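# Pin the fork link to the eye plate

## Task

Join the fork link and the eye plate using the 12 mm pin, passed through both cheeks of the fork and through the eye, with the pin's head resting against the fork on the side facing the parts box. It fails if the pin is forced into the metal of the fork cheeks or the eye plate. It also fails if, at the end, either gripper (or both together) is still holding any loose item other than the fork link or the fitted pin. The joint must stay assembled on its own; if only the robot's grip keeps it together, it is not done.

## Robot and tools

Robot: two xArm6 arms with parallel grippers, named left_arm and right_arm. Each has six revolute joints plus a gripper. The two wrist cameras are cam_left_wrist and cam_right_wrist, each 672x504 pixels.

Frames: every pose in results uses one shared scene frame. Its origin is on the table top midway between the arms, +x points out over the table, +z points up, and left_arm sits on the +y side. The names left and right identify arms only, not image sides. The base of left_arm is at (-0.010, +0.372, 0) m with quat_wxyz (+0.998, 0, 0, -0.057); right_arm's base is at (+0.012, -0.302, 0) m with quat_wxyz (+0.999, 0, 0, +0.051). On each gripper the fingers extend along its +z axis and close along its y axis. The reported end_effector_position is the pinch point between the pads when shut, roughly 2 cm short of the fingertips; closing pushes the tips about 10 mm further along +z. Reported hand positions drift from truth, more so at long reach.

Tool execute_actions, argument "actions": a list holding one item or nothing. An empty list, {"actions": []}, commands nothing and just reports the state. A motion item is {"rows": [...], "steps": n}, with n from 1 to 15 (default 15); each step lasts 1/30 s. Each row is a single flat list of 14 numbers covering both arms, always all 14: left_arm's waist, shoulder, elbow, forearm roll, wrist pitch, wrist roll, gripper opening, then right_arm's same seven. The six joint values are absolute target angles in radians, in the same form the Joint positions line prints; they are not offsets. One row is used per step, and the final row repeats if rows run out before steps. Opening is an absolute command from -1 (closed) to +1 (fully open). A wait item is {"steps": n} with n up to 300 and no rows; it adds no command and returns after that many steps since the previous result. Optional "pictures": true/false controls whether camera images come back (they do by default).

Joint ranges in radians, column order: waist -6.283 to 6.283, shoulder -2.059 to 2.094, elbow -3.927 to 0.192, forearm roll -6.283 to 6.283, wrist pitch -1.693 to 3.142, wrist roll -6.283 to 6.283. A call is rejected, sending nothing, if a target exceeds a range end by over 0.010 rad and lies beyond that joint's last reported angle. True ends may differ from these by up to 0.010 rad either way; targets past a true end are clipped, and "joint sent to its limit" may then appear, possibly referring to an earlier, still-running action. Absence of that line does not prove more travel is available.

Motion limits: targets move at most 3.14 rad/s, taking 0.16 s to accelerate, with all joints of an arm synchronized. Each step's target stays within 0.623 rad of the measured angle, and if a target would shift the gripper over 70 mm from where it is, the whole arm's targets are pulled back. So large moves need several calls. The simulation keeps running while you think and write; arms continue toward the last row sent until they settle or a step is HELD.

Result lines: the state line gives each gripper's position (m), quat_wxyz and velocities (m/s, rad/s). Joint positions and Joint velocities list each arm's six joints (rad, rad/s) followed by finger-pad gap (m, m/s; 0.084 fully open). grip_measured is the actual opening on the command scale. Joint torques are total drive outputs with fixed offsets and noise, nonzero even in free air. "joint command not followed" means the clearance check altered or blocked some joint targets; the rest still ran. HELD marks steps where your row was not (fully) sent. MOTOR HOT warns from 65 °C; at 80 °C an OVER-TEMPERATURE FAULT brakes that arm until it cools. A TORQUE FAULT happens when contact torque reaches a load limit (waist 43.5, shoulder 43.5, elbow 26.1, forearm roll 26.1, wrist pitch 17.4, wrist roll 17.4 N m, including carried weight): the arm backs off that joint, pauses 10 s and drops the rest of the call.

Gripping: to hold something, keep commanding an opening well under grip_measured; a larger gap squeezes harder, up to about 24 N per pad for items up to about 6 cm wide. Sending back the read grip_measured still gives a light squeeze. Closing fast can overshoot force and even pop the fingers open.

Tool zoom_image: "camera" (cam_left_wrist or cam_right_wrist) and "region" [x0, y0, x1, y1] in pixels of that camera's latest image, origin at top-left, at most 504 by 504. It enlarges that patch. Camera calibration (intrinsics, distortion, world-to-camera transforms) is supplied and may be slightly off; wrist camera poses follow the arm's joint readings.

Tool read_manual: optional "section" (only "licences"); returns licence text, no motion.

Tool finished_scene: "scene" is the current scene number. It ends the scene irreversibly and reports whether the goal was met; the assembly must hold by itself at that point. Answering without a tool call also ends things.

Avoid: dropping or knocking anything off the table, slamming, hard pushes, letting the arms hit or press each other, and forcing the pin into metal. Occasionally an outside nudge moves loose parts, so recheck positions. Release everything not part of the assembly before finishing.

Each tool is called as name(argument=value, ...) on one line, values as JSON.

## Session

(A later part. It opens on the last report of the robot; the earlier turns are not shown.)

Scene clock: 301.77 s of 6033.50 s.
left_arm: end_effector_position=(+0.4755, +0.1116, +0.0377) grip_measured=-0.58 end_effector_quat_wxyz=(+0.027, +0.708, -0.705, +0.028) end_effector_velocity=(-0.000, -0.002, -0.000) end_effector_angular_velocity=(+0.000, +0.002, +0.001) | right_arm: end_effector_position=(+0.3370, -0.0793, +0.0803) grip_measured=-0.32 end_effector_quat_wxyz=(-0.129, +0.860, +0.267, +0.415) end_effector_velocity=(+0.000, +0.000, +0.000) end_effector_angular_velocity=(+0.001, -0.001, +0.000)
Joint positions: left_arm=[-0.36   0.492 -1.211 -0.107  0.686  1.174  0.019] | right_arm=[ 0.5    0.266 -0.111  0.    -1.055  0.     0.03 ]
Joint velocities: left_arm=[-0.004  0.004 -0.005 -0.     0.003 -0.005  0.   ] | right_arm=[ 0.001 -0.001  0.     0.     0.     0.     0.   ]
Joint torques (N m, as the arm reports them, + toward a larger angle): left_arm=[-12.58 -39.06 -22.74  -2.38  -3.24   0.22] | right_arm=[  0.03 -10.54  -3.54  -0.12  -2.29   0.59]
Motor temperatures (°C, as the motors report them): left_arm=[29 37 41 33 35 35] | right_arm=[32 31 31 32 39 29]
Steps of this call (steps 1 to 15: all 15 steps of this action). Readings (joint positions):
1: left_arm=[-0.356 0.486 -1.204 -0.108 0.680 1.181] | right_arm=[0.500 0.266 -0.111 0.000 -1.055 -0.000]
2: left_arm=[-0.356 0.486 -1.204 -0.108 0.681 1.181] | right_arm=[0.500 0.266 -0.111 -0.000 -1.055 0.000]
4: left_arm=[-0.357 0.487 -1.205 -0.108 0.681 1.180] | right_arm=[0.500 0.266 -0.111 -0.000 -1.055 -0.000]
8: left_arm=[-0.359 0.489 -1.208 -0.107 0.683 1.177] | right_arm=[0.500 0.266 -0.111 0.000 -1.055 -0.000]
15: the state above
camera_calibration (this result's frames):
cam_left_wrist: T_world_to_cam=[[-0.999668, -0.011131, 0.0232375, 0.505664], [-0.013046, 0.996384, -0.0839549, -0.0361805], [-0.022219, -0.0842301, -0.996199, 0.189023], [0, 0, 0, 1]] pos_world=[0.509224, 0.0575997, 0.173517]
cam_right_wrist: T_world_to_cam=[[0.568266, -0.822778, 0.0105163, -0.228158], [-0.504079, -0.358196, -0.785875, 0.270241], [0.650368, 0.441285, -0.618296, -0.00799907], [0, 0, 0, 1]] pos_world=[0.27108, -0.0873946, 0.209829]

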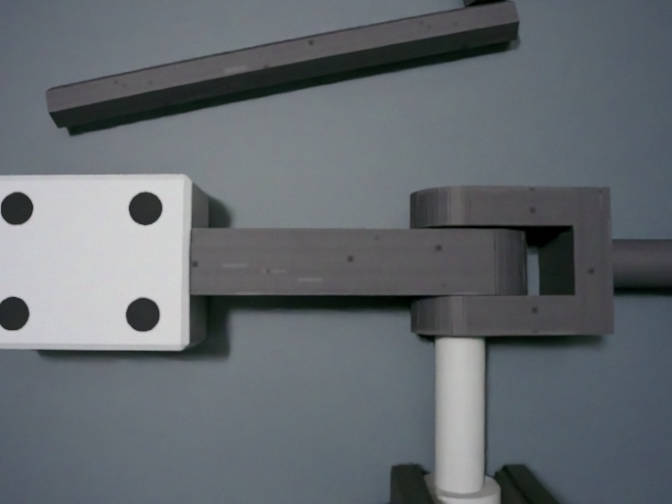

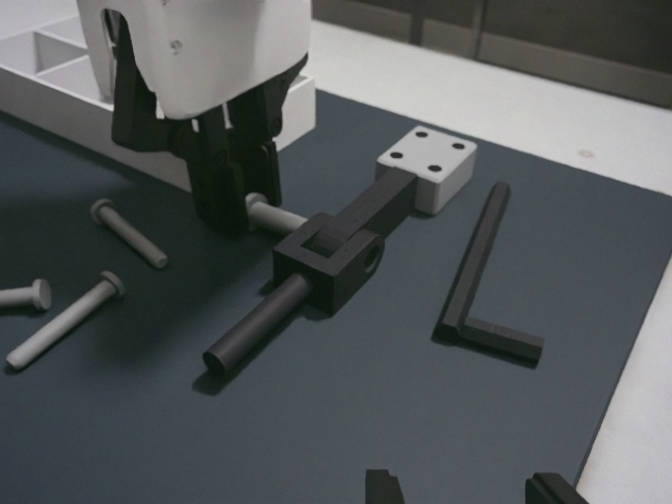

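Worse. Back off now.

execute_actions(actions=[{"rows":[[-0.3567,0.4814,-1.2014,-0.108,0.6829,1.1808,-0.7,0.5,0.266,-0.111,0,-1.055,0,-0.3]]}], pictures=false)

execute_actions(actions=[{"steps":30}])

Scene clock: 306.60 s of 6033.50 s.
left_arm: end_effector_position=(+0.4752, +0.1134, +0.0401) grip_measured=-0.58 end_effector_quat_wxyz=(+0.026, +0.707, -0.706, +0.030) end_effector_velocity=(-0.001, +0.002, -0.002) end_effector_angular_velocity=(+0.003, +0.005, +0.002) | right_arm: end_effector_position=(+0.3370, -0.0793, +0.0803) grip_measured=-0.32 end_effector_quat_wxyz=(-0.129, +0.860, +0.267, +0.415) end_effector_velocity=(-0.000, -0.000, -0.001) end_effector_angular_velocity=(-0.001, +0.001, -0.000)
Joint positions: left_arm=[-0.357  0.481 -1.202 -0.108  0.683  1.181  0.019] | right_arm=[ 0.5    0.266 -0.111 -0.    -1.055  0.     0.03 ]
Joint velocities: left_arm=[ 0.003 -0.001  0.005  0.001  0.001  0.    -0.   ] | right_arm=[-0.     0.002  0.    -0.     0.    -0.    -0.   ]
Joint torques (N m, as the arm reports them, + toward a larger angle): left_arm=[ -0.29 -40.04 -18.12   0.35  -1.17   0.29] | right_arm=[ -0.2  -10.4   -3.59  -0.04  -2.31   0.55]
Motor temperatures (°C, as the motors report them): left_arm=[29 37 41 33 35 35] | right_arm=[32 31 31 32 39 29]
Steps of this call (steps 1 to 15: the robot went on to your last target; steps 16 to 90: nothing new was sent; then 1.33 s passed at rest; steps 91 to 105: all 15 steps of this action). Readings (joint positions):
91: left_arm=[-0.364 0.492 -1.214 -0.108 0.684 1.174] | right_arm=[0.500 0.266 -0.111 -0.000 -1.055 0.000]
92: left_arm=[-0.364 0.491 -1.213 -0.108 0.683 1.175] | right_arm=[0.500 0.266 -0.111 -0.000 -1.055 -0.000]
94: left_arm=[-0.362 0.486 -1.209 -0.109 0.682 1.178] | right_arm=[0.500 0.266 -0.111 0.000 -1.055 0.000]
98: left_arm=[-0.359 0.482 -1.204 -0.109 0.682 1.180] | right_arm=[0.500 0.266 -0.111 0.000 -1.055 -0.000]
105: the state above

Scene clock: 307.60 s of 6033.50 s.
left_arm: end_effector_position=(+0.4750, +0.1137, +0.0399) grip_measured=-0.58 end_effector_quat_wxyz=(+0.026, +0.707, -0.706, +0.030) end_effector_velocity=(+0.000, -0.000, -0.000) end_effector_angular_velocity=(-0.001, +0.000, +0.000) | right_arm: end_effector_position=(+0.3370, -0.0793, +0.0803) grip_measured=-0.32 end_effector_quat_wxyz=(-0.129, +0.860, +0.267, +0.415) end_effector_velocity=(+0.000, -0.000, +0.000) end_effector_angular_velocity=(+0.000, -0.000, -0.001)
Joint positions: left_arm=[-0.357  0.481 -1.201 -0.108  0.683  1.181  0.019] | right_arm=[ 0.5    0.266 -0.111 -0.    -1.055  0.     0.03 ]
Joint velocities: left_arm=[-0.     0.    -0.001 -0.001  0.     0.001  0.   ] | right_arm=[-0.    -0.002  0.    -0.     0.001  0.    -0.   ]
Joint torques (N m, as the arm reports them, + toward a larger angle): left_arm=[ -0.33 -39.75 -17.86   0.3   -1.11   0.19] | right_arm=[ -0.24 -10.43  -3.6    0.    -2.36   0.64]
Motor temperatures (°C, as the motors report them): left_arm=[29 37 41 33 35 35] | right_arm=[32 31 31 32 39 29]
Steps of this call (steps 1 to 15: the robot went on to your last target; steps 16 to 30: nothing new was sent). Readings (joint positions):
1: left_arm=[-0.357 0.481 -1.202 -0.108 0.683 1.181] | right_arm=[0.500 0.266 -0.111 -0.000 -1.055 -0.000]
2: left_arm=[-0.357 0.481 -1.202 -0.108 0.683 1.181] | right_arm=[0.500 0.266 -0.111 -0.000 -1.055 0.000]
4: left_arm=[-0.357 0.481 -1.202 -0.108 0.683 1.181] | right_arm=[0.500 0.266 -0.111 0.000 -1.055 -0.000]
8: left_arm=[-0.357 0.481 -1.202 -0.108 0.683 1.181] | right_arm=[0.500 0.266 -0.111 0.000 -1.055 0.000]
30: the state above
All arms were judged still, so your last target was given up. Only a new action makes them travel on or press farther. Fingers that are still opening or closing keep moving.
camera_calibration (this result's frames):
cam_left_wrist: T_world_to_cam=[[-0.999763, -0.00872775, 0.019934, 0.505073], [-0.0104147, 0.996227, -0.086153, -0.0392346], [-0.0191069, -0.0863402, -0.996082, 0.190192], [0, 0, 0, 1]] pos_world=[0.508179, 0.059916, 0.175998]
cam_right_wrist: T_world_to_cam=[[0.568266, -0.822778, 0.0105163, -0.228158], [-0.504079, -0.358196, -0.785875, 0.270241], [0.650368, 0.441285, -0.618296, -0.00799904], [0, 0, 0, 1]] pos_world=[0.27108, -0.0873946, 0.209829]

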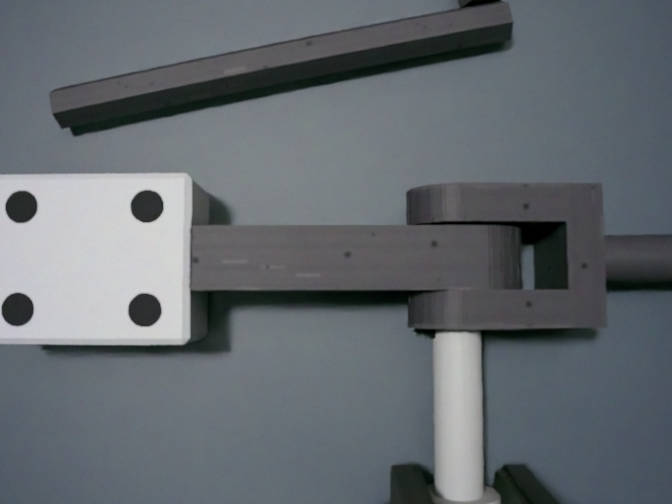

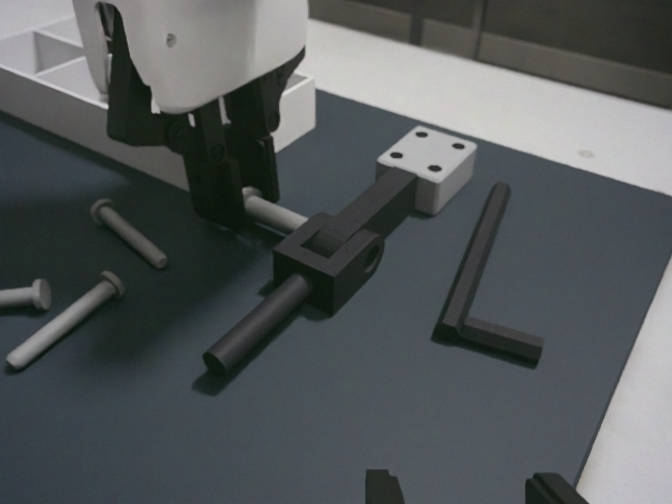

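execute_actions(actions=[{"rows":[[-0.3567,0.4814,-1.2014,-0.108,0.6829,1.1808,-0.7,0.0,0.0,-0.4,0,-0.6,0,-0.3]]}], pictures=false)

execute_actions(actions=[{"rows":[[-0.3567,0.4814,-1.2014,-0.108,0.6829,1.1808,-0.7,0.0,0.0,-0.93,0,0.0,0,-0.3]]}], pictures=false)

execute_actions(actions=[{"steps":20}], pictures=false)

execute_actions(actions=[{"rows":[[-0.3567,0.4814,-1.2014,-0.108,0.6829,1.1808,-0.7,0.0,0.0,-0.93,1.571,1.3,0,-0.3]]}], pictures=false)

execute_actions(actions=[{"steps":60}], pictures=false)

execute_actions(actions=[{"rows":[[-0.3567,0.4814,-1.2014,-0.108,0.6829,1.1808,-0.7,0.0,0.42,-0.93,1.571,1.3,0,-0.3]]}], pictures=false)

execute_actions(actions=[{"steps":40}])

Scene clock: 324.20 s of 6033.50 s.
left_arm: end_effector_position=(+0.4750, +0.1137, +0.0399) grip_measured=-0.58 end_effector_quat_wxyz=(+0.026, +0.707, -0.706, +0.029) end_effector_velocity=(+0.000, -0.000, +0.000) end_effector_angular_velocity=(+0.000, -0.001, +0.001) | right_arm: end_effector_position=(+0.4705, -0.1738, +0.1461) grip_measured=-0.32 end_effector_quat_wxyz=(-0.063, +0.877, +0.121, +0.460) end_effector_velocity=(+0.246, -0.288, +0.183) end_effector_angular_velocity=(+0.038, -0.137, -0.722)
Joint positions: left_arm=[-0.357  0.481 -1.201 -0.108  0.683  1.181  0.019] | right_arm=[ 0.172  0.092 -0.301  0.    -0.757  0.     0.03 ]
Joint velocities: left_arm=[ 0.    -0.    -0.     0.001  0.    -0.001 -0.   ] | right_arm=[-0.722 -0.384 -0.414 -0.     0.656 -0.    -0.   ]
Joint torques (N m, as the arm reports them, + toward a larger angle): left_arm=[ -0.16 -39.1  -17.72   0.27  -1.29   0.32] | right_arm=[ -0.33 -11.87  -7.78   0.07  -2.27   0.68]
Motor temperatures (°C, as the motors report them): left_arm=[29 37 40 33 35 35] | right_arm=[32 31 31 32 39 29]
Steps of this call (steps 1 to 90: nothing new was sent; then 13.10 s passed at rest; steps 91 to 105: all 15 steps of this action). Readings (joint positions):
91: left_arm=[-0.357 0.481 -1.201 -0.108 0.683 1.181] | right_arm=[0.500 0.266 -0.111 -0.000 -1.055 -0.000]
92: left_arm=[-0.357 0.481 -1.201 -0.108 0.683 1.181] | right_arm=[0.496 0.264 -0.113 -0.000 -1.051 -0.000]
94: left_arm=[-0.357 0.481 -1.201 -0.108 0.683 1.181] | right_arm=[0.459 0.245 -0.132 -0.001 -1.015 -0.000]
98: left_arm=[-0.357 0.481 -1.201 -0.108 0.683 1.181] | right_arm=[0.347 0.185 -0.200 0.000 -0.916 0.000]
105: the state above

Scene clock: 324.70 s of 6033.50 s.
left_arm: end_effector_position=(+0.4750, +0.1137, +0.0399) grip_measured=-0.58 end_effector_quat_wxyz=(+0.026, +0.707, -0.706, +0.029) end_effector_velocity=(-0.000, +0.000, -0.001) end_effector_angular_velocity=(+0.001, +0.001, -0.001) | right_arm: end_effector_position=(+0.6014, -0.2201, +0.2639) grip_measured=-0.32 end_effector_quat_wxyz=(-0.032, +0.887, +0.062, +0.456) end_effector_velocity=(+0.197, -0.101, +0.299) end_effector_angular_velocity=(-0.015, +0.105, -0.214)
Joint positions: left_arm=[-0.357  0.481 -1.201 -0.108  0.683  1.181  0.019] | right_arm=[ 0.038  0.02  -0.756 -0.    -0.214 -0.     0.03 ]
Joint velocities: left_arm=[-0.     0.     0.001  0.002 -0.    -0.    -0.   ] | right_arm=[-0.214 -0.117 -0.991  0.     1.214 -0.     0.   ]
Joint torques (N m, as the arm reports them, + toward a larger angle): left_arm=[ -0.16 -39.68 -17.82   0.16  -1.25   0.19] | right_arm=[ -0.32 -15.29 -12.94  -0.22  -2.57   0.66]
Motor temperatures (°C, as the motors report them): left_arm=[29 37 40 33 35 35] | right_arm=[32 31 31 32 39 29]
Steps of this call (steps 1 to 15: all 15 steps of this action). Readings (joint positions):
1: left_arm=[-0.357 0.481 -1.201 -0.108 0.683 1.181] | right_arm=[0.148 0.079 -0.315 0.000 -0.735 0.000]
2: left_arm=[-0.357 0.481 -1.201 -0.108 0.683 1.181] | right_arm=[0.128 0.069 -0.332 0.000 -0.711 0.000]
4: left_arm=[-0.357 0.481 -1.201 -0.108 0.683 1.181] | right_arm=[0.109 0.060 -0.387 0.001 -0.651 0.000]
8: left_arm=[-0.357 0.481 -1.201 -0.108 0.683 1.181] | right_arm=[0.088 0.047 -0.522 -0.000 -0.501 -0.000]
15: the state above

Scene clock: 325.37 s of 6033.50 s.
left_arm: end_effector_position=(+0.4750, +0.1137, +0.0399) grip_measured=-0.58 end_effector_quat_wxyz=(+0.026, +0.707, -0.706, +0.029) end_effector_velocity=(-0.000, +0.000, -0.000) end_effector_angular_velocity=(-0.000, +0.000, +0.000) | right_arm: end_effector_position=(+0.6299, -0.2396, +0.3190) grip_measured=-0.32 end_effector_quat_wxyz=(-0.023, +0.893, +0.045, +0.448) end_effector_velocity=(+0.001, -0.001, +0.002) end_effector_angular_velocity=(-0.000, -0.001, -0.002)
Joint positions: left_arm=[-0.357  0.481 -1.201 -0.108  0.683  1.181  0.019] | right_arm=[ 0.     0.    -0.929 -0.    -0.    -0.     0.03 ]
Joint velocities: left_arm=[ 0.    -0.     0.001 -0.    -0.     0.    -0.   ] | right_arm=[-0.003  0.    -0.005  0.     0.004 -0.     0.   ]
Joint torques (N m, as the arm reports them, + toward a larger angle): left_arm=[ -0.35 -39.46 -17.91   0.35  -1.32   0.37] | right_arm=[ -0.02 -16.07 -13.8   -0.25  -2.36   0.63]
Motor temperatures (°C, as the motors report them): left_arm=[29 37 40 33 35 35] | right_arm=[32 31 31 32 39 29]
Steps of this call (steps 1 to 20: the robot went on to your last target). Readings (joint positions):
1: left_arm=[-0.357 0.481 -1.201 -0.108 0.683 1.181] | right_arm=[0.030 0.016 -0.789 -0.000 -0.173 -0.000]
2: left_arm=[-0.357 0.481 -1.201 -0.108 0.683 1.181] | right_arm=[0.023 0.013 -0.822 -0.000 -0.133 0.000]
4: left_arm=[-0.357 0.481 -1.201 -0.108 0.683 1.181] | right_arm=[0.012 0.005 -0.877 0.000 -0.069 0.000]
8: left_arm=[-0.357 0.481 -1.201 -0.108 0.683 1.181] | right_arm=[0.003 0.000 -0.918 0.000 -0.017 0.000]
20: the state above

Scene clock: 325.87 s of 6033.50 s.
left_arm: end_effector_position=(+0.4750, +0.1137, +0.0399) grip_measured=-0.58 end_effector_quat_wxyz=(+0.026, +0.707, -0.706, +0.029) end_effector_velocity=(+0.000, -0.000, +0.000) end_effector_angular_velocity=(-0.000, -0.001, -0.000) | right_arm: end_effector_position=(+0.5359, -0.1991, +0.2041) grip_measured=-0.32 end_effector_quat_wxyz=(-0.222, +0.950, -0.172, +0.133) end_effector_velocity=(-0.280, +0.306, -0.110) end_effector_angular_velocity=(+1.650, +1.433, -0.204)
Joint positions: left_arm=[-0.357  0.481 -1.201 -0.108  0.683  1.181  0.019] | right_arm=[-0.     0.001 -0.929  0.625  0.625  0.     0.03 ]
Joint velocities: left_arm=[-0.    -0.    -0.001  0.    -0.    -0.     0.   ] | right_arm=[-0.001  0.     0.002  1.552  1.55  -0.    -0.   ]
Joint torques (N m, as the arm reports them, + toward a larger angle): left_arm=[ -0.54 -39.74 -17.86   0.13  -1.17   0.43] | right_arm=[  0.1  -16.09 -13.84  -0.67  -1.69   0.58]
Motor temperatures (°C, as the motors report them): left_arm=[29 37 40 33 35 35] | right_arm=[32 31 31 32 39 29]
Steps of this call (steps 1 to 15: all 15 steps of this action). Readings (joint positions):
1: left_arm=[-0.357 0.481 -1.201 -0.108 0.683 1.181] | right_arm=[0.000 0.000 -0.929 0.000 0.000 -0.000]
2: left_arm=[-0.357 0.481 -1.201 -0.108 0.683 1.181] | right_arm=[0.000 0.000 -0.930 0.005 0.005 -0.000]
4: left_arm=[-0.357 0.481 -1.201 -0.108 0.683 1.181] | right_arm=[0.001 -0.001 -0.931 0.047 0.047 -0.000]
8: left_arm=[-0.357 0.481 -1.201 -0.108 0.683 1.181] | right_arm=[-0.000 0.000 -0.930 0.252 0.252 0.000]
15: the state above

Scene clock: 327.87 s of 6033.50 s.
left_arm: end_effector_position=(+0.4750, +0.1137, +0.0399) grip_measured=-0.58 end_effector_quat_wxyz=(+0.026, +0.707, -0.706, +0.029) end_effector_velocity=(-0.000, +0.000, -0.000) end_effector_angular_velocity=(+0.000, +0.001, +0.000) | right_arm: end_effector_position=(+0.4739, -0.0323, +0.3249) grip_measured=-0.32 end_effector_quat_wxyz=(-0.628, +0.710, -0.276, -0.162) end_effector_velocity=(-0.000, +0.000, -0.000) end_effector_angular_velocity=(-0.000, +0.001, +0.001)
Joint positions: left_arm=[-0.357  0.481 -1.201 -0.108  0.683  1.181  0.019] | right_arm=[-0.     0.    -0.93   1.571  1.3    0.     0.03 ]
Joint velocities: left_arm=[ 0.     0.     0.001  0.     0.    -0.    -0.   ] | right_arm=[ 0.001  0.001 -0.    -0.     0.     0.001 -0.   ]
Joint torques (N m, as the arm reports them, + toward a larger angle): left_arm=[ -0.7  -39.69 -18.05   0.26  -1.3    0.29] | right_arm=[ -0.01 -15.37 -12.93   1.53   0.71   0.59]
Motor temperatures (°C, as the motors report them): left_arm=[29 37 40 33 35 35] | right_arm=[32 31 31 32 39 29]
Steps of this call (steps 1 to 45: the robot went on to your last target; steps 46 to 60: nothing new was sent). Readings (joint positions):
1: left_arm=[-0.357 0.481 -1.201 -0.108 0.683 1.181] | right_arm=[-0.000 0.001 -0.929 0.676 0.676 0.000]
2: left_arm=[-0.357 0.481 -1.201 -0.108 0.683 1.181] | right_arm=[-0.000 0.001 -0.929 0.727 0.727 0.000]
4: left_arm=[-0.357 0.481 -1.201 -0.108 0.683 1.181] | right_arm=[-0.000 0.000 -0.929 0.828 0.826 0.000]
8: left_arm=[-0.357 0.481 -1.201 -0.108 0.683 1.181] | right_arm=[0.000 0.000 -0.929 1.045 0.994 0.000]
60: the state above
All arms were judged still, so your last target was given up. Only a new action makes them travel on or press farther. Fingers that are still opening or closing keep moving.

Scene clock: 328.37 s of 6033.50 s.
left_arm: end_effector_position=(+0.4750, +0.1137, +0.0399) grip_measured=-0.58 end_effector_quat_wxyz=(+0.026, +0.707, -0.706, +0.029) end_effector_velocity=(-0.000, -0.000, +0.000) end_effector_angular_velocity=(-0.001, +0.000, +0.001) | right_arm: end_effector_position=(+0.4646, -0.0333, +0.1564) grip_measured=-0.32 end_effector_quat_wxyz=(-0.559, +0.682, -0.382, -0.276) end_effector_velocity=(-0.088, -0.010, -0.368) end_effector_angular_velocity=(-0.080, +0.770, -0.002)
Joint positions: left_arm=[-0.357  0.481 -1.201 -0.108  0.683  1.181  0.019] | right_arm=[-0.     0.345 -0.929  1.571  1.3    0.     0.03 ]
Joint velocities: left_arm=[-0.     0.    -0.    -0.001 -0.     0.    -0.   ] | right_arm=[-0.002  0.762  0.012 -0.001 -0.001  0.     0.   ]
Joint torques (N m, as the arm reports them, + toward a larger angle): left_arm=[ -0.26 -39.43 -17.8    0.32  -1.28   0.22] | right_arm=[ -0.09 -21.31 -10.72   1.19   1.2    0.53]
Motor temperatures (°C, as the motors report them): left_arm=[29 37 40 33 35 35] | right_arm=[32 31 31 32 39 29]
Steps of this call (steps 1 to 15: all 15 steps of this action). Readings (joint positions):
1: left_arm=[-0.357 0.481 -1.201 -0.108 0.683 1.181] | right_arm=[-0.000 0.000 -0.930 1.571 1.300 -0.000]
2: left_arm=[-0.357 0.481 -1.201 -0.108 0.683 1.181] | right_arm=[0.000 0.003 -0.931 1.571 1.300 -0.000]
4: left_arm=[-0.357 0.481 -1.201 -0.108 0.683 1.181] | right_arm=[0.000 0.037 -0.936 1.572 1.301 -0.000]
8: left_arm=[-0.357 0.481 -1.201 -0.108 0.683 1.181] | right_arm=[-0.000 0.155 -0.928 1.571 1.300 0.000]
15: the state above

Scene clock: 329.70 s of 6033.50 s.
left_arm: end_effector_position=(+0.4750, +0.1137, +0.0399) grip_measured=-0.58 end_effector_quat_wxyz=(+0.026, +0.707, -0.706, +0.029) end_effector_velocity=(-0.000, +0.000, +0.000) end_effector_angular_velocity=(-0.000, +0.000, +0.001) | right_arm: end_effector_position=(+0.4553, -0.0342, +0.1213) grip_measured=-0.32 end_effector_quat_wxyz=(-0.542, +0.674, -0.403, -0.300) end_effector_velocity=(+0.000, -0.000, +0.000) end_effector_angular_velocity=(-0.000, -0.001, -0.001)
Joint positions: left_arm=[-0.357  0.481 -1.201 -0.108  0.683  1.181  0.019] | right_arm=[-0.     0.42  -0.93   1.571  1.3    0.     0.03 ]
Joint velocities: left_arm=[ 0. -0.  0. -0.  0. -0.  0.] | right_arm=[-0.    -0.001  0.    -0.    -0.    -0.     0.   ]
Joint torques (N m, as the arm reports them, + toward a larger angle): left_arm=[ -0.38 -39.62 -17.75   0.12  -1.31   0.25] | right_arm=[ -0.12 -18.55  -9.65   0.83   1.18   0.54]
Motor temperatures (°C, as the motors report them): left_arm=[29 37 40 33 35 35] | right_arm=[32 31 31 32 39 29]
Steps of this call (steps 1 to 30: the robot went on to your last target; steps 31 to 40: nothing new was sent). Readings (joint positions):
1: left_arm=[-0.357 0.481 -1.201 -0.108 0.683 1.181] | right_arm=[-0.000 0.369 -0.929 1.571 1.300 0.000]
2: left_arm=[-0.357 0.481 -1.201 -0.108 0.683 1.181] | right_arm=[-0.000 0.386 -0.927 1.571 1.300 0.000]
4: left_arm=[-0.357 0.481 -1.201 -0.108 0.683 1.181] | right_arm=[0.000 0.405 -0.927 1.571 1.300 0.000]
8: left_arm=[-0.357 0.481 -1.201 -0.108 0.683 1.181] | right_arm=[0.000 0.414 -0.931 1.571 1.300 -0.000]
40: the state above
All arms were judged still, so your last target was given up. Only a new action makes them travel on or press farther. Fingers that are still opening or closing keep moving.
camera_calibration (this result's frames):
cam_left_wrist: T_world_to_cam=[[-0.999763, -0.00872449, 0.01997, 0.505059], [-0.0104142, 0.996229, -0.0861337, -0.0392439], [-0.0191432, -0.0863212, -0.996083, 0.190195], [0, 0, 0, 1]] pos_world=[0.508172, 0.0599202, 0.175984]
cam_right_wrist: T_world_to_cam=[[-0.86328, -0.0939629, -0.495902, 0.479475], [-0.503739, 0.221801, 0.834896, 0.201396], [0.0315424, 0.970554, -0.23881, 0.17436], [0, 0, 0, 1]] pos_world=[0.509872, -0.168843, 0.111266]

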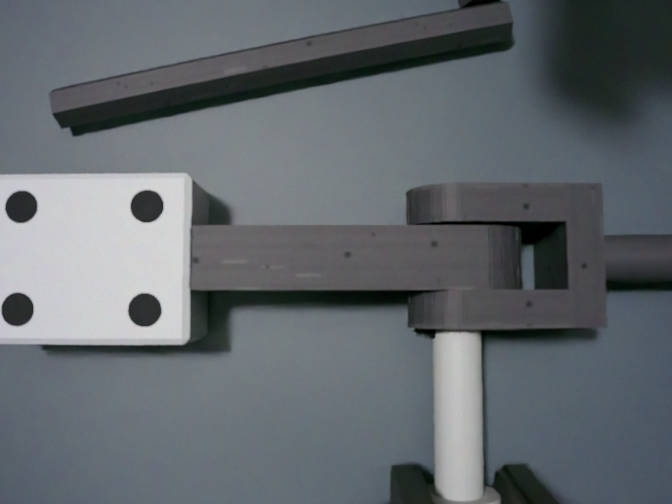

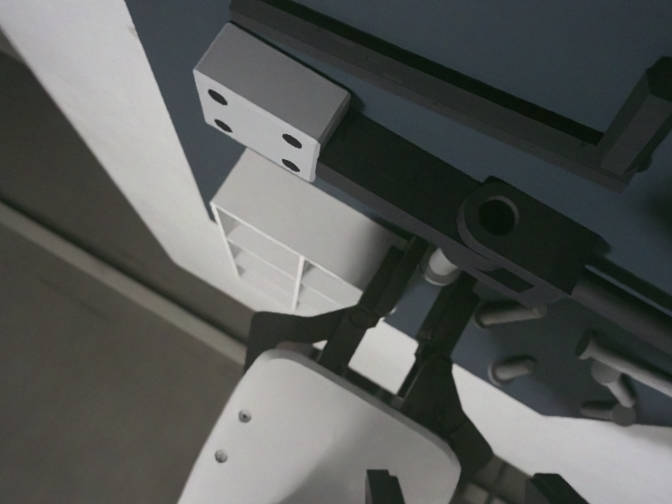

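execute_actions(actions=[{"rows":[[-0.3567,0.4814,-1.2014,-0.108,0.6829,1.1808,-0.7,0.0,0.47,-0.93,1.571,1.3,0.5,-0.3]]}], pictures=false)

execute_actions(actions=[{"steps":20}])

Scene clock: 333.63 s of 6033.50 s.
left_arm: end_effector_position=(+0.4750, +0.1137, +0.0399) grip_measured=-0.58 end_effector_quat_wxyz=(+0.026, +0.707, -0.706, +0.029) end_effector_velocity=(+0.000, -0.000, +0.000) end_effector_angular_velocity=(+0.000, -0.000, +0.001) | right_arm: end_effector_position=(+0.4478, -0.0350, +0.0988) grip_measured=-0.32 end_effector_quat_wxyz=(+0.440, -0.549, +0.564, +0.433) end_effector_velocity=(+0.002, -0.000, -0.002) end_effector_angular_velocity=(+0.005, +0.177, -0.045)
Joint positions: left_arm=[-0.357  0.481 -1.201 -0.108  0.683  1.181  0.019] | right_arm=[ 0.     0.468 -0.93   1.571  1.3    0.483  0.03 ]
Joint velocities: left_arm=[-0.    -0.    -0.     0.001 -0.    -0.001  0.   ] | right_arm=[-0.001  0.01  -0.009  0.001  0.001  0.182  0.   ]
Joint torques (N m, as the arm reports them, + toward a larger angle): left_arm=[ -0.31 -39.53 -17.89   0.34  -1.16   0.51] | right_arm=[ -0.26 -18.51  -9.03   0.84   1.09   0.48]
Motor temperatures (°C, as the motors report them): left_arm=[29 37 40 33 35 35] | right_arm=[32 31 32 32 39 29]
Steps of this call (steps 1 to 90: nothing new was sent; then 0.43 s passed at rest; steps 91 to 105: all 15 steps of this action). Readings (joint positions):
91: left_arm=[-0.357 0.481 -1.201 -0.108 0.683 1.181] | right_arm=[-0.000 0.420 -0.930 1.571 1.300 0.000]
92: left_arm=[-0.357 0.481 -1.201 -0.108 0.683 1.181] | right_arm=[0.000 0.420 -0.930 1.571 1.300 0.005]
94: left_arm=[-0.357 0.481 -1.201 -0.108 0.683 1.181] | right_arm=[0.000 0.424 -0.931 1.571 1.300 0.049]
98: left_arm=[-0.357 0.481 -1.201 -0.108 0.683 1.181] | right_arm=[-0.000 0.449 -0.930 1.571 1.300 0.292]
105: the state above

Scene clock: 334.30 s of 6033.50 s.
left_arm: end_effector_position=(+0.4750, +0.1137, +0.0399) grip_measured=-0.58 end_effector_quat_wxyz=(+0.026, +0.707, -0.706, +0.029) end_effector_velocity=(+0.000, -0.000, +0.000) end_effector_angular_velocity=(-0.000, -0.001, -0.001) | right_arm: end_effector_position=(+0.4475, -0.0350, +0.0981) grip_measured=-0.32 end_effector_quat_wxyz=(+0.435, -0.544, +0.570, +0.437) end_effector_velocity=(+0.000, -0.000, -0.000) end_effector_angular_velocity=(-0.001, -0.000, -0.001)
Joint positions: left_arm=[-0.357  0.481 -1.201 -0.108  0.683  1.181  0.019] | right_arm=[-0.     0.47  -0.93   1.571  1.3    0.5    0.03 ]
Joint velocities: left_arm=[-0.     0.    -0.001 -0.     0.     0.001  0.   ] | right_arm=[-0.    -0.     0.    -0.    -0.002  0.     0.   ]
Joint torques (N m, as the arm reports them, + toward a larger angle): left_arm=[ -0.53 -39.41 -17.89   0.27  -1.2    0.12] | right_arm=[ -0.15 -18.84  -8.88   0.81   1.07   0.58]
Motor temperatures (°C, as the motors report them): left_arm=[29 37 40 33 35 35] | right_arm=[32 31 32 32 38 29]
Steps of this call (steps 1 to 20: the robot went on to your last target). Readings (joint positions):
1: left_arm=[-0.357 0.481 -1.201 -0.108 0.683 1.181] | right_arm=[-0.000 0.469 -0.930 1.571 1.300 0.488]
2: left_arm=[-0.357 0.481 -1.201 -0.108 0.683 1.181] | right_arm=[-0.000 0.469 -0.930 1.571 1.300 0.491]
4: left_arm=[-0.357 0.481 -1.201 -0.108 0.683 1.181] | right_arm=[-0.000 0.469 -0.930 1.571 1.300 0.496]
8: left_arm=[-0.357 0.481 -1.201 -0.108 0.683 1.181] | right_arm=[0.000 0.470 -0.930 1.571 1.300 0.499]
20: the state above
camera_calibration (this result's frames):
cam_left_wrist: T_world_to_cam=[[-0.999763, -0.0087244, 0.01997, 0.505059], [-0.0104141, 0.996229, -0.0861337, -0.039244], [-0.0191432, -0.0863212, -0.996083, 0.190195], [0, 0, 0, 1]] pos_world=[0.508172, 0.0599202, 0.175984]
cam_right_wrist: T_world_to_cam=[[-0.999655, 0.0214086, 0.0152246, 0.476081], [0.0199789, 0.243261, 0.969755, -0.029822], [0.0170575, 0.969725, -0.243605, 0.176757], [0, 0, 0, 1]] pos_world=[0.473497, -0.174343, 0.0647307]

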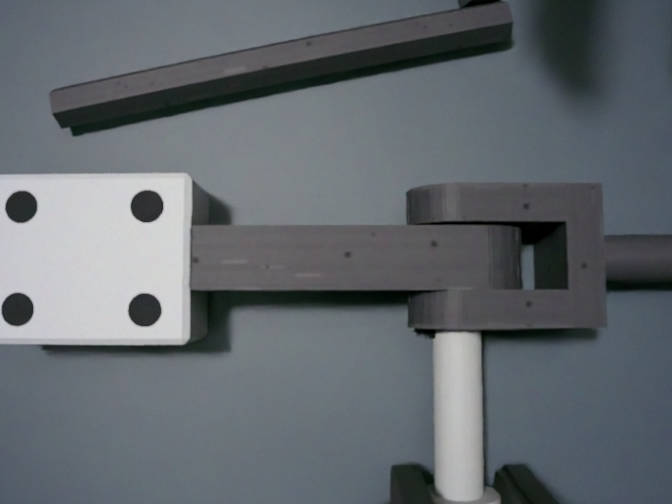

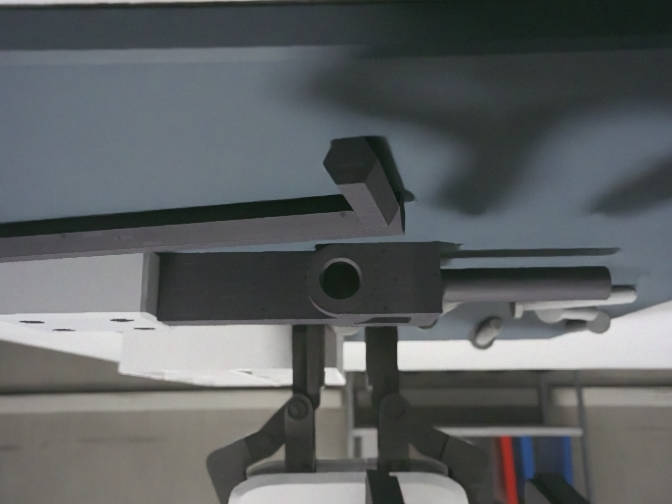

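zoom_image(camera="cam_right_wrist", region=[290, 235, 400, 335])

Region (290, 235, 400, 335) of cam_right_wrist's 672x504 image, scaled by 4.582, with more detail than that image has; it fills the top 458 rows of this view, and the rest is white.

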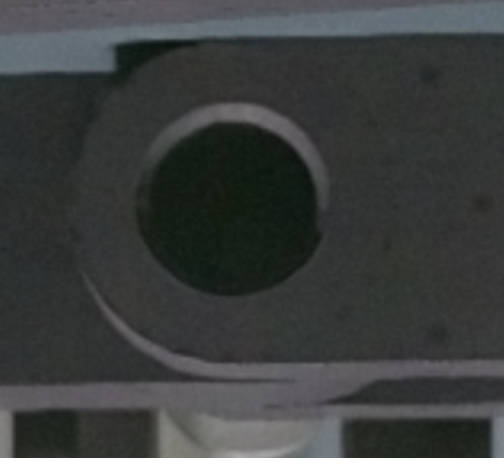

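execute_actions(actions=[{"rows":[[-0.3607,0.4767,-1.1974,-0.108,0.6822,1.177,-0.9,0.0,0.47,-0.93,1.571,1.3,0.5,-0.3]]}], pictures=false)

execute_actions(actions=[{"rows":[[-0.362,0.4764,-1.1935,-0.108,0.6797,1.1755,-0.9,0.0,0.47,-0.93,1.571,1.3,0.5,-0.3]]}])

Scene clock: 344.20 s of 6033.50 s.
left_arm: end_effector_position=(+0.4735, +0.1121, +0.0410) grip_measured=-0.58 end_effector_quat_wxyz=(+0.026, +0.707, -0.706, +0.030) end_effector_velocity=(-0.000, -0.000, +0.000) end_effector_angular_velocity=(+0.000, -0.000, -0.000) | right_arm: end_effector_position=(+0.4475, -0.0350, +0.0981) grip_measured=-0.32 end_effector_quat_wxyz=(+0.435, -0.544, +0.570, +0.437) end_effector_velocity=(+0.000, -0.000, +0.000) end_effector_angular_velocity=(-0.000, -0.000, -0.000)
Joint positions: left_arm=[-0.361  0.477 -1.197 -0.108  0.682  1.177  0.019] | right_arm=[-0.     0.47  -0.93   1.571  1.3    0.5    0.03 ]
Joint velocities: left_arm=[-0.001 -0.     0.     0.     0.    -0.001 -0.   ] | right_arm=[-0. -0.  0. -0. -0.  0. -0.]
Joint torques (N m, as the arm reports them, + toward a larger angle): left_arm=[ -0.96 -39.66 -18.06   0.24  -1.25   0.27] | right_arm=[  0.08 -18.71  -9.18   0.78   1.14   0.55]
Motor temperatures (°C, as the motors report them): left_arm=[29 37 40 33 35 35] | right_arm=[32 31 32 32 38 29]
Steps of this call (steps 1 to 15: the robot went on to your last target; steps 16 to 90: nothing new was sent; then 6.40 s passed at rest; steps 91 to 105: all 15 steps of this action). Readings (joint positions):
91: left_arm=[-0.357 0.481 -1.201 -0.108 0.683 1.181] | right_arm=[-0.000 0.470 -0.930 1.571 1.300 0.500]
92: left_arm=[-0.357 0.481 -1.201 -0.108 0.683 1.180] | right_arm=[-0.000 0.470 -0.930 1.571 1.300 0.500]
94: left_arm=[-0.359 0.479 -1.199 -0.108 0.683 1.179] | right_arm=[0.000 0.470 -0.930 1.571 1.300 0.500]
98: left_arm=[-0.360 0.477 -1.198 -0.108 0.682 1.177] | right_arm=[-0.000 0.470 -0.930 1.571 1.300 0.500]
105: the state above

Scene clock: 344.70 s of 6033.50 s.
left_arm: end_effector_position=(+0.4724, +0.1119, +0.0401) grip_measured=-0.58 end_effector_quat_wxyz=(+0.026, +0.707, -0.706, +0.030) end_effector_velocity=(-0.001, +0.000, -0.001) end_effector_angular_velocity=(+0.002, +0.001, -0.001) | right_arm: end_effector_position=(+0.4475, -0.0350, +0.0981) grip_measured=-0.32 end_effector_quat_wxyz=(+0.435, -0.544, +0.570, +0.437) end_effector_velocity=(+0.000, +0.000, +0.001) end_effector_angular_velocity=(+0.002, -0.002, +0.001)
Joint positions: left_arm=[-0.362  0.476 -1.194 -0.108  0.68   1.175  0.019] | right_arm=[ 0.     0.47  -0.93   1.571  1.3    0.5    0.03 ]
Joint velocities: left_arm=[-0.    -0.     0.002  0.002  0.    -0.001 -0.   ] | right_arm=[-0.    -0.002  0.    -0.     0.002 -0.    -0.   ]
Joint torques (N m, as the arm reports them, + toward a larger angle): left_arm=[ -1.45 -38.99 -17.12   0.33  -0.91   0.3 ] | right_arm=[  0.03 -18.72  -8.9    0.82   1.11   0.59]
Motor temperatures (°C, as the motors report them): left_arm=[29 37 40 33 35 35] | right_arm=[32 31 32 32 38 29]
Steps of this call (steps 1 to 15: all 15 steps of this action). Readings (joint positions):
1: left_arm=[-0.361 0.477 -1.197 -0.108 0.682 1.177] | right_arm=[-0.000 0.470 -0.930 1.571 1.300 0.500]
2: left_arm=[-0.361 0.477 -1.197 -0.108 0.682 1.177] | right_arm=[0.000 0.470 -0.930 1.571 1.300 0.500]
4: left_arm=[-0.361 0.476 -1.195 -0.108 0.681 1.176] | right_arm=[-0.000 0.470 -0.930 1.571 1.300 0.500]
8: left_arm=[-0.362 0.476 -1.194 -0.108 0.680 1.176] | right_arm=[-0.000 0.470 -0.930 1.571 1.300 0.500]
15: the state above
camera_calibration (this result's frames):
cam_left_wrist: T_world_to_cam=[[-0.999767, -0.00908626, 0.0195714, 0.502469], [-0.0107428, 0.996214, -0.086272, -0.0373528], [-0.0187134, -0.0864621, -0.996079, 0.190051], [0, 0, 0, 1]] pos_world=[0.505507, 0.0582091, 0.176249]
cam_right_wrist: T_world_to_cam=[[-0.999654, 0.0214159, 0.0152856, 0.476068], [0.0200399, 0.243264, 0.969753, -0.0298358], [0.0170497, 0.969724, -0.243609, 0.176758], [0, 0, 0, 1]] pos_world=[0.473487, -0.174344, 0.0647163]

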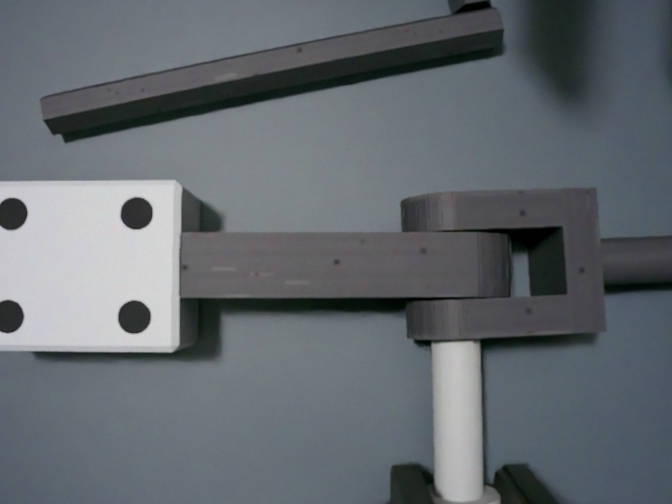

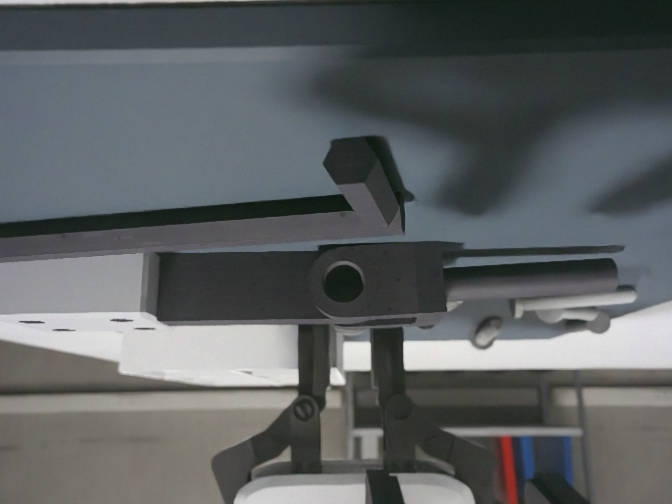

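execute_actions(actions=[{"rows":[[-0.3642,0.4719,-1.1839,-0.108,0.6745,1.1735,-0.9,0.0,0.47,-0.93,1.571,1.3,0.5,-0.3]]}], pictures=false)

execute_actions(actions=[{"rows":[[-0.3624,0.4767,-1.1916,-0.108,0.6775,1.175,-0.9,0.0,0.47,-0.93,1.571,1.3,0.5,-0.3]]}])

Scene clock: 349.37 s of 6033.50 s.
left_arm: end_effector_position=(+0.4699, +0.1119, +0.0394) grip_measured=-0.58 end_effector_quat_wxyz=(+0.026, +0.708, -0.706, +0.029) end_effector_velocity=(-0.001, +0.000, -0.001) end_effector_angular_velocity=(+0.001, +0.002, -0.001) | right_arm: end_effector_position=(+0.4475, -0.0350, +0.0981) grip_measured=-0.32 end_effector_quat_wxyz=(+0.435, -0.544, +0.570, +0.437) end_effector_velocity=(-0.000, +0.000, -0.000) end_effector_angular_velocity=(-0.001, +0.000, +0.001)
Joint positions: left_arm=[-0.364  0.472 -1.184 -0.108  0.674  1.174  0.019] | right_arm=[-0.     0.47  -0.93   1.571  1.3    0.5    0.03 ]
Joint velocities: left_arm=[-0.    -0.     0.002  0.001  0.     0.     0.   ] | right_arm=[ 0.001  0.    -0.     0.    -0.001  0.    -0.   ]
Joint torques (N m, as the arm reports them, + toward a larger angle): left_arm=[ -1.6  -38.51 -16.14   0.34  -0.63   0.56] | right_arm=[  0.04 -18.54  -9.04   0.79   1.24   0.63]
Motor temperatures (°C, as the motors report them): left_arm=[29 37 40 33 35 35] | right_arm=[32 31 32 32 38 29]
Steps of this call (steps 1 to 15: the robot went on to your last target; steps 16 to 90: nothing new was sent; then 1.17 s passed at rest; steps 91 to 105: all 15 steps of this action). Readings (joint positions):
91: left_arm=[-0.362 0.476 -1.193 -0.108 0.680 1.175] | right_arm=[-0.000 0.470 -0.930 1.571 1.300 0.500]
92: left_arm=[-0.362 0.476 -1.192 -0.108 0.679 1.175] | right_arm=[-0.000 0.470 -0.930 1.571 1.300 0.500]
94: left_arm=[-0.363 0.474 -1.188 -0.108 0.676 1.174] | right_arm=[0.000 0.470 -0.930 1.571 1.300 0.500]
98: left_arm=[-0.364 0.472 -1.185 -0.108 0.675 1.174] | right_arm=[0.000 0.470 -0.930 1.571 1.300 0.500]
105: the state above

Scene clock: 349.87 s of 6033.50 s.
left_arm: end_effector_position=(+0.4714, +0.1121, +0.0390) grip_measured=-0.58 end_effector_quat_wxyz=(+0.026, +0.707, -0.706, +0.029) end_effector_velocity=(+0.001, -0.000, +0.001) end_effector_angular_velocity=(-0.001, -0.002, +0.001) | right_arm: end_effector_position=(+0.4475, -0.0350, +0.0981) grip_measured=-0.32 end_effector_quat_wxyz=(+0.435, -0.544, +0.570, +0.437) end_effector_velocity=(+0.000, -0.000, -0.000) end_effector_angular_velocity=(+0.000, +0.001, -0.001)
Joint positions: left_arm=[-0.363  0.477 -1.191 -0.108  0.678  1.175  0.019] | right_arm=[-0.     0.47  -0.93   1.571  1.3    0.5    0.03 ]
Joint velocities: left_arm=[ 0.001 -0.    -0.002 -0.    -0.001  0.001  0.   ] | right_arm=[-0.001  0.    -0.     0.     0.     0.    -0.   ]
Joint torques (N m, as the arm reports them, + toward a larger angle): left_arm=[ -0.45 -39.49 -17.95   0.39  -1.37   0.19] | right_arm=[ -0.23 -18.57  -8.97   0.79   1.15   0.6 ]
Motor temperatures (°C, as the motors report them): left_arm=[29 37 40 33 35 35] | right_arm=[32 31 32 32 38 29]
Steps of this call (steps 1 to 15: all 15 steps of this action). Readings (joint positions):
1: left_arm=[-0.364 0.472 -1.184 -0.108 0.675 1.174] | right_arm=[-0.000 0.470 -0.930 1.571 1.300 0.500]
2: left_arm=[-0.364 0.473 -1.185 -0.108 0.675 1.174] | right_arm=[0.000 0.470 -0.930 1.571 1.300 0.500]
4: left_arm=[-0.364 0.475 -1.188 -0.108 0.677 1.174] | right_arm=[0.000 0.470 -0.930 1.571 1.300 0.500]
8: left_arm=[-0.363 0.477 -1.190 -0.108 0.678 1.175] | right_arm=[-0.000 0.470 -0.930 1.571 1.300 0.500]
15: the state above
camera_calibration (this result's frames):
cam_left_wrist: T_world_to_cam=[[-0.999743, -0.00897186, 0.0208204, 0.501467], [-0.0107207, 0.996283, -0.0854657, -0.0376408], [-0.0199763, -0.0856669, -0.996124, 0.189452], [0, 0, 0, 1]] pos_world=[0.504719, 0.0582298, 0.17506]
cam_right_wrist: T_world_to_cam=[[-0.999654, 0.0214159, 0.0152858, 0.476068], [0.0200401, 0.243264, 0.969753, -0.0298357], [0.0170497, 0.969724, -0.243609, 0.176758], [0, 0, 0, 1]] pos_world=[0.473487, -0.174344, 0.0647162]

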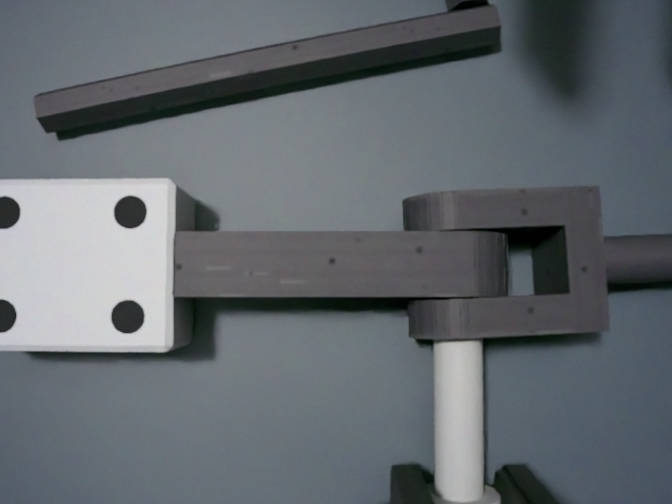

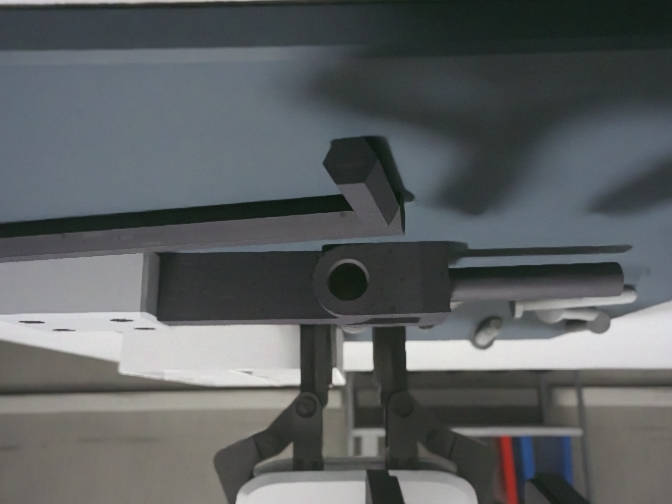

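Pin lines up with the eye hole (~458). Advancing 5 mm.

execute_actions(actions=[{"rows":[[-0.365,0.4789,-1.1952,-0.108,0.6788,1.1724,-0.7,0.0,0.47,-0.93,1.571,1.3,0.5,-0.3],[-0.365,0.4789,-1.1952,-0.108,0.6788,1.1724,-0.7,0.0,0.47,-0.93,1.571,1.3,0.5,-0.3],[-0.365,0.4789,-1.1952,-0.108,0.6788,1.1724,-0.7,0.0,0.47,-0.93,1.571,1.3,0.5,-0.3],[-0.365,0.4789,-1.1952,-0.108,0.6788,1.1724,-0.7,0.0,0.47,-0.93,1.571,1.3,0.5,-0.3],[-0.3676,0.4811,-1.1988,-0.108,0.6801,1.1698,-0.7,0.0,0.47,-0.93,1.571,1.3,0.5,-0.3],[-0.3676,0.4811,-1.1988,-0.108,0.6801,1.1698,-0.7,0.0,0.47,-0.93,1.571,1.3,0.5,-0.3],[-0.3676,0.4811,-1.1988,-0.108,0.6801,1.1698,-0.7,0.0,0.47,-0.93,1.571,1.3,0.5,-0.3],[-0.3676,0.4811,-1.1988,-0.108,0.6801,1.1698,-0.7,0.0,0.47,-0.93,1.571,1.3,0.5,-0.3],[-0.3702,0.4833,-1.2024,-0.108,0.6814,1.1672,-0.7,0.0,0.47,-0.93,1.571,1.3,0.5,-0.3]]}], pictures=false)

Scene clock: 358.70 s of 6033.50 s.
left_arm: end_effector_position=(+0.4719, +0.1073, +0.0394) grip_measured=-0.58 end_effector_quat_wxyz=(+0.026, +0.707, -0.706, +0.029) end_effector_velocity=(-0.000, -0.003, -0.000) end_effector_angular_velocity=(+0.000, +0.001, +0.000) | right_arm: end_effector_position=(+0.4475, -0.0350, +0.0981) grip_measured=-0.32 end_effector_quat_wxyz=(+0.435, -0.544, +0.570, +0.437) end_effector_velocity=(+0.001, -0.001, -0.000) end_effector_angular_velocity=(-0.000, +0.001, -0.003)
Joint positions: left_arm=[-0.37   0.483 -1.202 -0.108  0.681  1.168  0.019] | right_arm=[-0.     0.47  -0.93   1.571  1.3    0.5    0.03 ]
Joint velocities: left_arm=[-0.005  0.004 -0.006  0.     0.003 -0.005 -0.   ] | right_arm=[-0.002  0.001 -0.    -0.    -0.     0.    -0.   ]
Joint torques (N m, as the arm reports them, + toward a larger angle): left_arm=[ -0.94 -40.01 -18.36   0.32  -1.64   0.21] | right_arm=[ -0.16 -18.65  -8.86   0.78   1.15   0.61]
Motor temperatures (°C, as the motors report them): left_arm=[29 37 40 33 35 35] | right_arm=[32 32 32 32 38 29]
Steps of this call (steps 1 to 15: the robot went on to your last target; steps 16 to 90: nothing new was sent; then 5.33 s passed at rest; steps 91 to 105: all 15 steps of this action). Readings (joint positions):
91: left_arm=[-0.362 0.477 -1.192 -0.108 0.678 1.175] | right_arm=[-0.000 0.470 -0.930 1.571 1.300 0.500]
92: left_arm=[-0.363 0.477 -1.192 -0.108 0.678 1.174] | right_arm=[0.000 0.470 -0.930 1.571 1.300 0.500]
94: left_arm=[-0.364 0.478 -1.194 -0.108 0.678 1.173] | right_arm=[0.000 0.470 -0.930 1.571 1.300 0.500]
98: left_arm=[-0.366 0.480 -1.197 -0.108 0.680 1.171] | right_arm=[0.000 0.470 -0.930 1.571 1.300 0.500]
105: the state above

execute_actions(actions=[{"rows":[[-0.3728,0.4855,-1.206,-0.108,0.6827,1.1646,-0.7,0.0,0.47,-0.93,1.571,1.3,0.5,-0.3],[-0.3728,0.4855,-1.206,-0.108,0.6827,1.1646,-0.7,0.0,0.47,-0.93,1.571,1.3,0.5,-0.3],[-0.3728,0.4855,-1.206,-0.108,0.6827,1.1646,-0.7,0.0,0.47,-0.93,1.571,1.3,0.5,-0.3],[-0.3728,0.4855,-1.206,-0.108,0.6827,1.1646,-0.7,0.0,0.47,-0.93,1.571,1.3,0.5,-0.3],[-0.3754,0.4878,-1.2097,-0.108,0.684,1.162,-0.7,0.0,0.47,-0.93,1.571,1.3,0.5,-0.3],[-0.3754,0.4878,-1.2097,-0.108,0.684,1.162,-0.7,0.0,0.47,-0.93,1.571,1.3,0.5,-0.3],[-0.3754,0.4878,-1.2097,-0.108,0.684,1.162,-0.7,0.0,0.47,-0.93,1.571,1.3,0.5,-0.3],[-0.3754,0.4878,-1.2097,-0.108,0.684,1.162,-0.7,0.0,0.47,-0.93,1.571,1.3,0.5,-0.3],[-0.378,0.49,-1.2133,-0.108,0.6853,1.1594,-0.7,0.0,0.47,-0.93,1.571,1.3,0.5,-0.3]]}])

Scene clock: 365.97 s of 6033.50 s.
left_arm: end_effector_position=(+0.4717, +0.1047, +0.0386) grip_measured=-0.58 end_effector_quat_wxyz=(+0.027, +0.708, -0.705, +0.028) end_effector_velocity=(+0.001, -0.003, +0.001) end_effector_angular_velocity=(-0.003, -0.002, +0.005) | right_arm: end_effector_position=(+0.4475, -0.0350, +0.0981) grip_measured=-0.32 end_effector_quat_wxyz=(+0.435, -0.544, +0.570, +0.437) end_effector_velocity=(-0.000, +0.000, +0.000) end_effector_angular_velocity=(+0.000, +0.000, +0.001)
Joint positions: left_arm=[-0.374  0.489 -1.211 -0.107  0.687  1.16   0.019] | right_arm=[ 0.     0.47  -0.93   1.571  1.3    0.5    0.03 ]
Joint velocities: left_arm=[-0.003  0.004 -0.007 -0.002 -0.    -0.007 -0.   ] | right_arm=[ 0.001  0.     0.     0.     0.     0.    -0.   ]
Joint torques (N m, as the arm reports them, + toward a larger angle): left_arm=[-13.69 -40.11 -24.07  -2.71  -3.53   0.38] | right_arm=[ -0.09 -18.65  -9.04   0.84   1.21   0.61]
Motor temperatures (°C, as the motors report them): left_arm=[29 37 40 33 35 35] | right_arm=[32 32 32 32 38 29]
Steps of this call (steps 1 to 15: the robot went on to your last target; steps 16 to 90: nothing new was sent; then 3.77 s passed at rest; steps 91 to 105: all 15 steps of this action). Readings (joint positions):
91: left_arm=[-0.370 0.483 -1.202 -0.108 0.681 1.167] | right_arm=[-0.000 0.470 -0.930 1.571 1.300 0.500]
92: left_arm=[-0.370 0.484 -1.203 -0.108 0.682 1.167] | right_arm=[-0.000 0.470 -0.930 1.571 1.300 0.500]
94: left_arm=[-0.371 0.485 -1.204 -0.108 0.683 1.166] | right_arm=[0.000 0.470 -0.930 1.571 1.300 0.500]
98: left_arm=[-0.373 0.487 -1.207 -0.107 0.684 1.163] | right_arm=[-0.000 0.470 -0.930 1.571 1.300 0.500]
105: the state above
camera_calibration (this result's frames):
cam_left_wrist: T_world_to_cam=[[-0.99966, -0.0108067, 0.0237384, 0.501695], [-0.0127752, 0.99635, -0.0844021, -0.0293609], [-0.0227397, -0.0846766, -0.996149, 0.189615], [0, 0, 0, 1]] pos_world=[0.505461, 0.0507313, 0.174497]
cam_right_wrist: T_world_to_cam=[[-0.999654, 0.0214159, 0.0152855, 0.476068], [0.0200398, 0.243264, 0.969753, -0.0298357], [0.0170498, 0.969724, -0.243609, 0.176758], [0, 0, 0, 1]] pos_world=[0.473487, -0.174344, 0.0647163]

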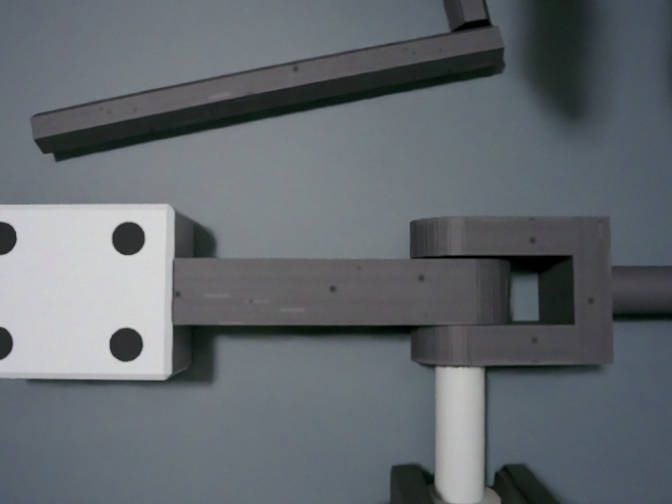

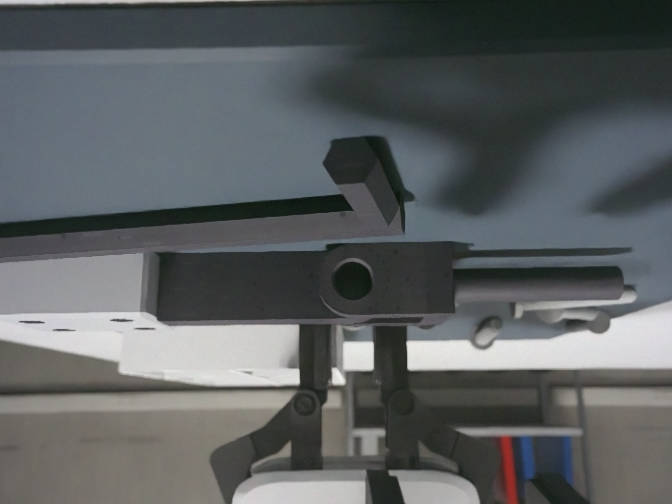

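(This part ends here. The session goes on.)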